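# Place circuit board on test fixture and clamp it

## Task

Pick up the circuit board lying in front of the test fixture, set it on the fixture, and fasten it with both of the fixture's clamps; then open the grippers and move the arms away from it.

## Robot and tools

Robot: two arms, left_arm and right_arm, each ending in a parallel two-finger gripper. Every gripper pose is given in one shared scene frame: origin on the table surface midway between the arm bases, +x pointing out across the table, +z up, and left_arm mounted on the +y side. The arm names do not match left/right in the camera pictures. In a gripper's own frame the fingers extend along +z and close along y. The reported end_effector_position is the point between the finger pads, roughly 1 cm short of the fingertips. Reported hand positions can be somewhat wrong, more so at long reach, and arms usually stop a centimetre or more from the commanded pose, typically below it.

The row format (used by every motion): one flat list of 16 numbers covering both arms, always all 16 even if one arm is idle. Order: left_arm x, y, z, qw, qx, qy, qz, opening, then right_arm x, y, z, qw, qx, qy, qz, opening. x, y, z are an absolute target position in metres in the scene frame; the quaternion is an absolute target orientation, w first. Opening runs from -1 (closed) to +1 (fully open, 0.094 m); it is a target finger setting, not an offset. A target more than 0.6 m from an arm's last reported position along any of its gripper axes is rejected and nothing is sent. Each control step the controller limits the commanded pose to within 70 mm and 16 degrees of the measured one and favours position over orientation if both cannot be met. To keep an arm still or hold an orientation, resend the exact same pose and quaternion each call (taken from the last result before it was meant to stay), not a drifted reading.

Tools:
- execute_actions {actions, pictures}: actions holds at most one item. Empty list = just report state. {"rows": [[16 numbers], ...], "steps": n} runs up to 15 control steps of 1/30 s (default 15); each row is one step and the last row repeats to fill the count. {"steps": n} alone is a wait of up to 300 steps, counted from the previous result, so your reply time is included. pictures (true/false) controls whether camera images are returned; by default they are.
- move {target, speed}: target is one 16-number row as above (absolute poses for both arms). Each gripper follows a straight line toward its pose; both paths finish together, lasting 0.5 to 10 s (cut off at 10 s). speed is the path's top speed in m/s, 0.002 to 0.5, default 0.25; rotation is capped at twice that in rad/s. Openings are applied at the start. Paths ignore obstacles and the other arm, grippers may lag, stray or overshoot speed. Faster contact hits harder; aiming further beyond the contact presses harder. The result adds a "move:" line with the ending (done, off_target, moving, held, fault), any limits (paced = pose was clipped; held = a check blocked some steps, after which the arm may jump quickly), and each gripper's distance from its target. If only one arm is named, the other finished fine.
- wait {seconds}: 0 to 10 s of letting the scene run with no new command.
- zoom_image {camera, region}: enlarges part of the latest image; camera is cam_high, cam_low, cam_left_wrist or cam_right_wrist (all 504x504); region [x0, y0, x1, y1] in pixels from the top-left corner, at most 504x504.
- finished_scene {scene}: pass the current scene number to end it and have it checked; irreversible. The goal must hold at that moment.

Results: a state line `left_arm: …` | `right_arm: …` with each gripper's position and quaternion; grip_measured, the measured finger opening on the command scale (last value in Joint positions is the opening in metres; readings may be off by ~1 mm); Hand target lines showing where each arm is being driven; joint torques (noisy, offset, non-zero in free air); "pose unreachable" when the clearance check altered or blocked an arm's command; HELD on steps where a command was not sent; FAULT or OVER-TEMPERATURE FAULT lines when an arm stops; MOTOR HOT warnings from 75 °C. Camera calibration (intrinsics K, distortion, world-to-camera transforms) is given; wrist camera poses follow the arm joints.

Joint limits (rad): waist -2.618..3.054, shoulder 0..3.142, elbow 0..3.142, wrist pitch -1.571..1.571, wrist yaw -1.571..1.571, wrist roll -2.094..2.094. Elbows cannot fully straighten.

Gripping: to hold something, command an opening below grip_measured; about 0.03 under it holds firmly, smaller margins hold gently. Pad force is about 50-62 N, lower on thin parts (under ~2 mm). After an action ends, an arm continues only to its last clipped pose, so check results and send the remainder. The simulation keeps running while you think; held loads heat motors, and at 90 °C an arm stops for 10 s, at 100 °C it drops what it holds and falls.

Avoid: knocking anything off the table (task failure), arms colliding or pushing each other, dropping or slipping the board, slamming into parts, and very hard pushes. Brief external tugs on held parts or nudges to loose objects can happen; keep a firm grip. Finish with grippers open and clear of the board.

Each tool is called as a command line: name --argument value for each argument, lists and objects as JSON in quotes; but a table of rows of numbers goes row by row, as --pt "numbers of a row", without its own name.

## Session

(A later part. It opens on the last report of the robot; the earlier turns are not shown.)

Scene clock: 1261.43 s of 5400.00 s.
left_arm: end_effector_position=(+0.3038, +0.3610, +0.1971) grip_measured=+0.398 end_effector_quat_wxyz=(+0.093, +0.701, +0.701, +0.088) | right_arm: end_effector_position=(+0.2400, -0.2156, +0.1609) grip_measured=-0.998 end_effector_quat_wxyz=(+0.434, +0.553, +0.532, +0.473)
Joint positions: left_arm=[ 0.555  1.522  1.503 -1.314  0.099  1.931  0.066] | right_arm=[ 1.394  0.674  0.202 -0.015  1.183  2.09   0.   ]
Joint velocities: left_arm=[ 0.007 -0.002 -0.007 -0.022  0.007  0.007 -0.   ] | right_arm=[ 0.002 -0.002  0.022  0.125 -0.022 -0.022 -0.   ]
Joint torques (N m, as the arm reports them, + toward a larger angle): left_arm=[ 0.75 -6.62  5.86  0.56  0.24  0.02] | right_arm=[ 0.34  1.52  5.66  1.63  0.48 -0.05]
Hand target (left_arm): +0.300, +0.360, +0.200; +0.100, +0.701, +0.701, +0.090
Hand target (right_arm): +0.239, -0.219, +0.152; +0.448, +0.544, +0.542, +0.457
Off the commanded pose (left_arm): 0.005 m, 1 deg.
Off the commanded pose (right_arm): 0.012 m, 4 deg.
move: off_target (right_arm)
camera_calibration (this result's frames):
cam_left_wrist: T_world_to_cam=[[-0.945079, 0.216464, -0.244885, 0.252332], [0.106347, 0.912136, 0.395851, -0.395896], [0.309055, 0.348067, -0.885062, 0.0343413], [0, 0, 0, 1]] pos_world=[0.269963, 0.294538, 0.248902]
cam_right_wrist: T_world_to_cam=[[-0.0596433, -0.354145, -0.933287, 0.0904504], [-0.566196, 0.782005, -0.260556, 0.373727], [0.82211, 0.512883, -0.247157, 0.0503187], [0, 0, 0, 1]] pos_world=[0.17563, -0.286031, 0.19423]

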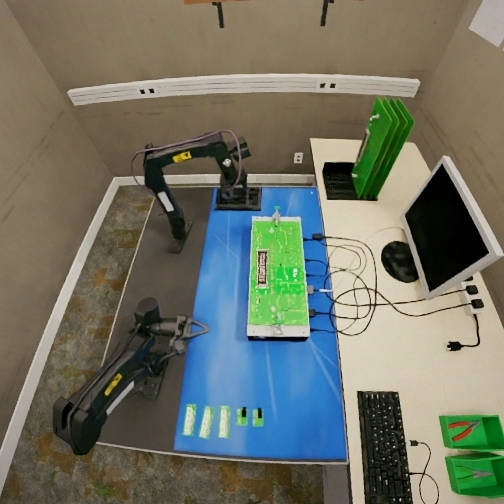

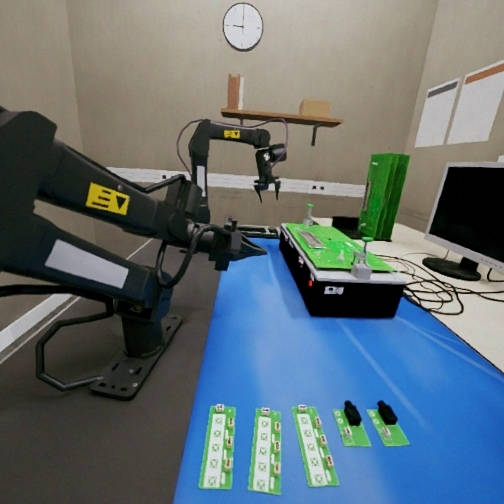

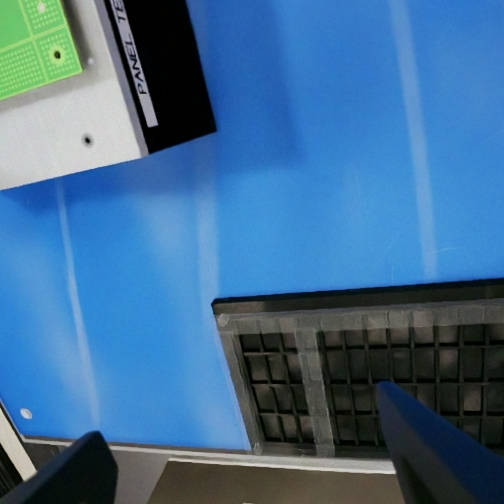

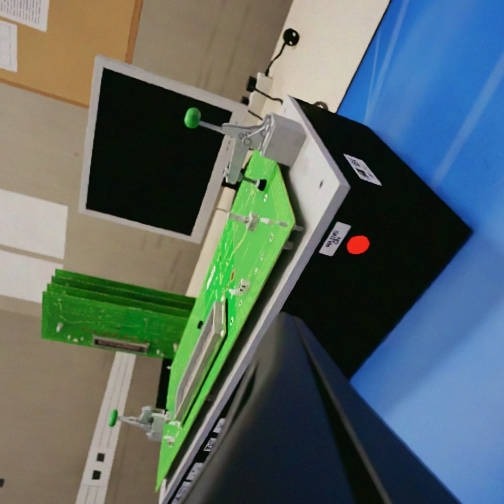

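zoom_image --camera "cam_high" --region '[230,190,330,350]'

zoom_image --camera "cam_low" --region '[280,190,400,290]'

Region (230, 190, 330, 350) of cam_high's 504x504 image, scaled by 3.150, with more detail than that image has; it fills the left 315 columns of this view, and the rest is white.

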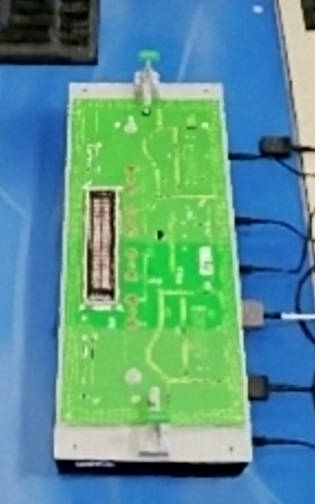

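Region (280, 190, 400, 290) of cam_low's 504x504 image, scaled by 4.200, with more detail than that image has.

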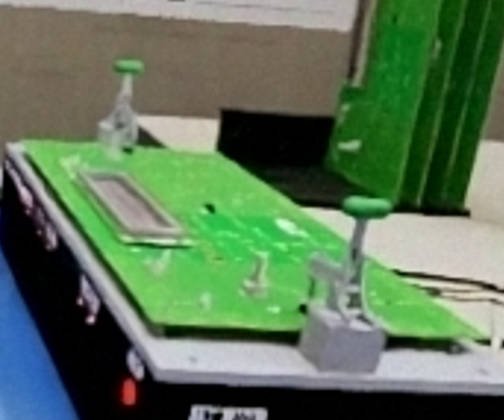

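finished_scene --scene 1

The scene is finished: the task was done.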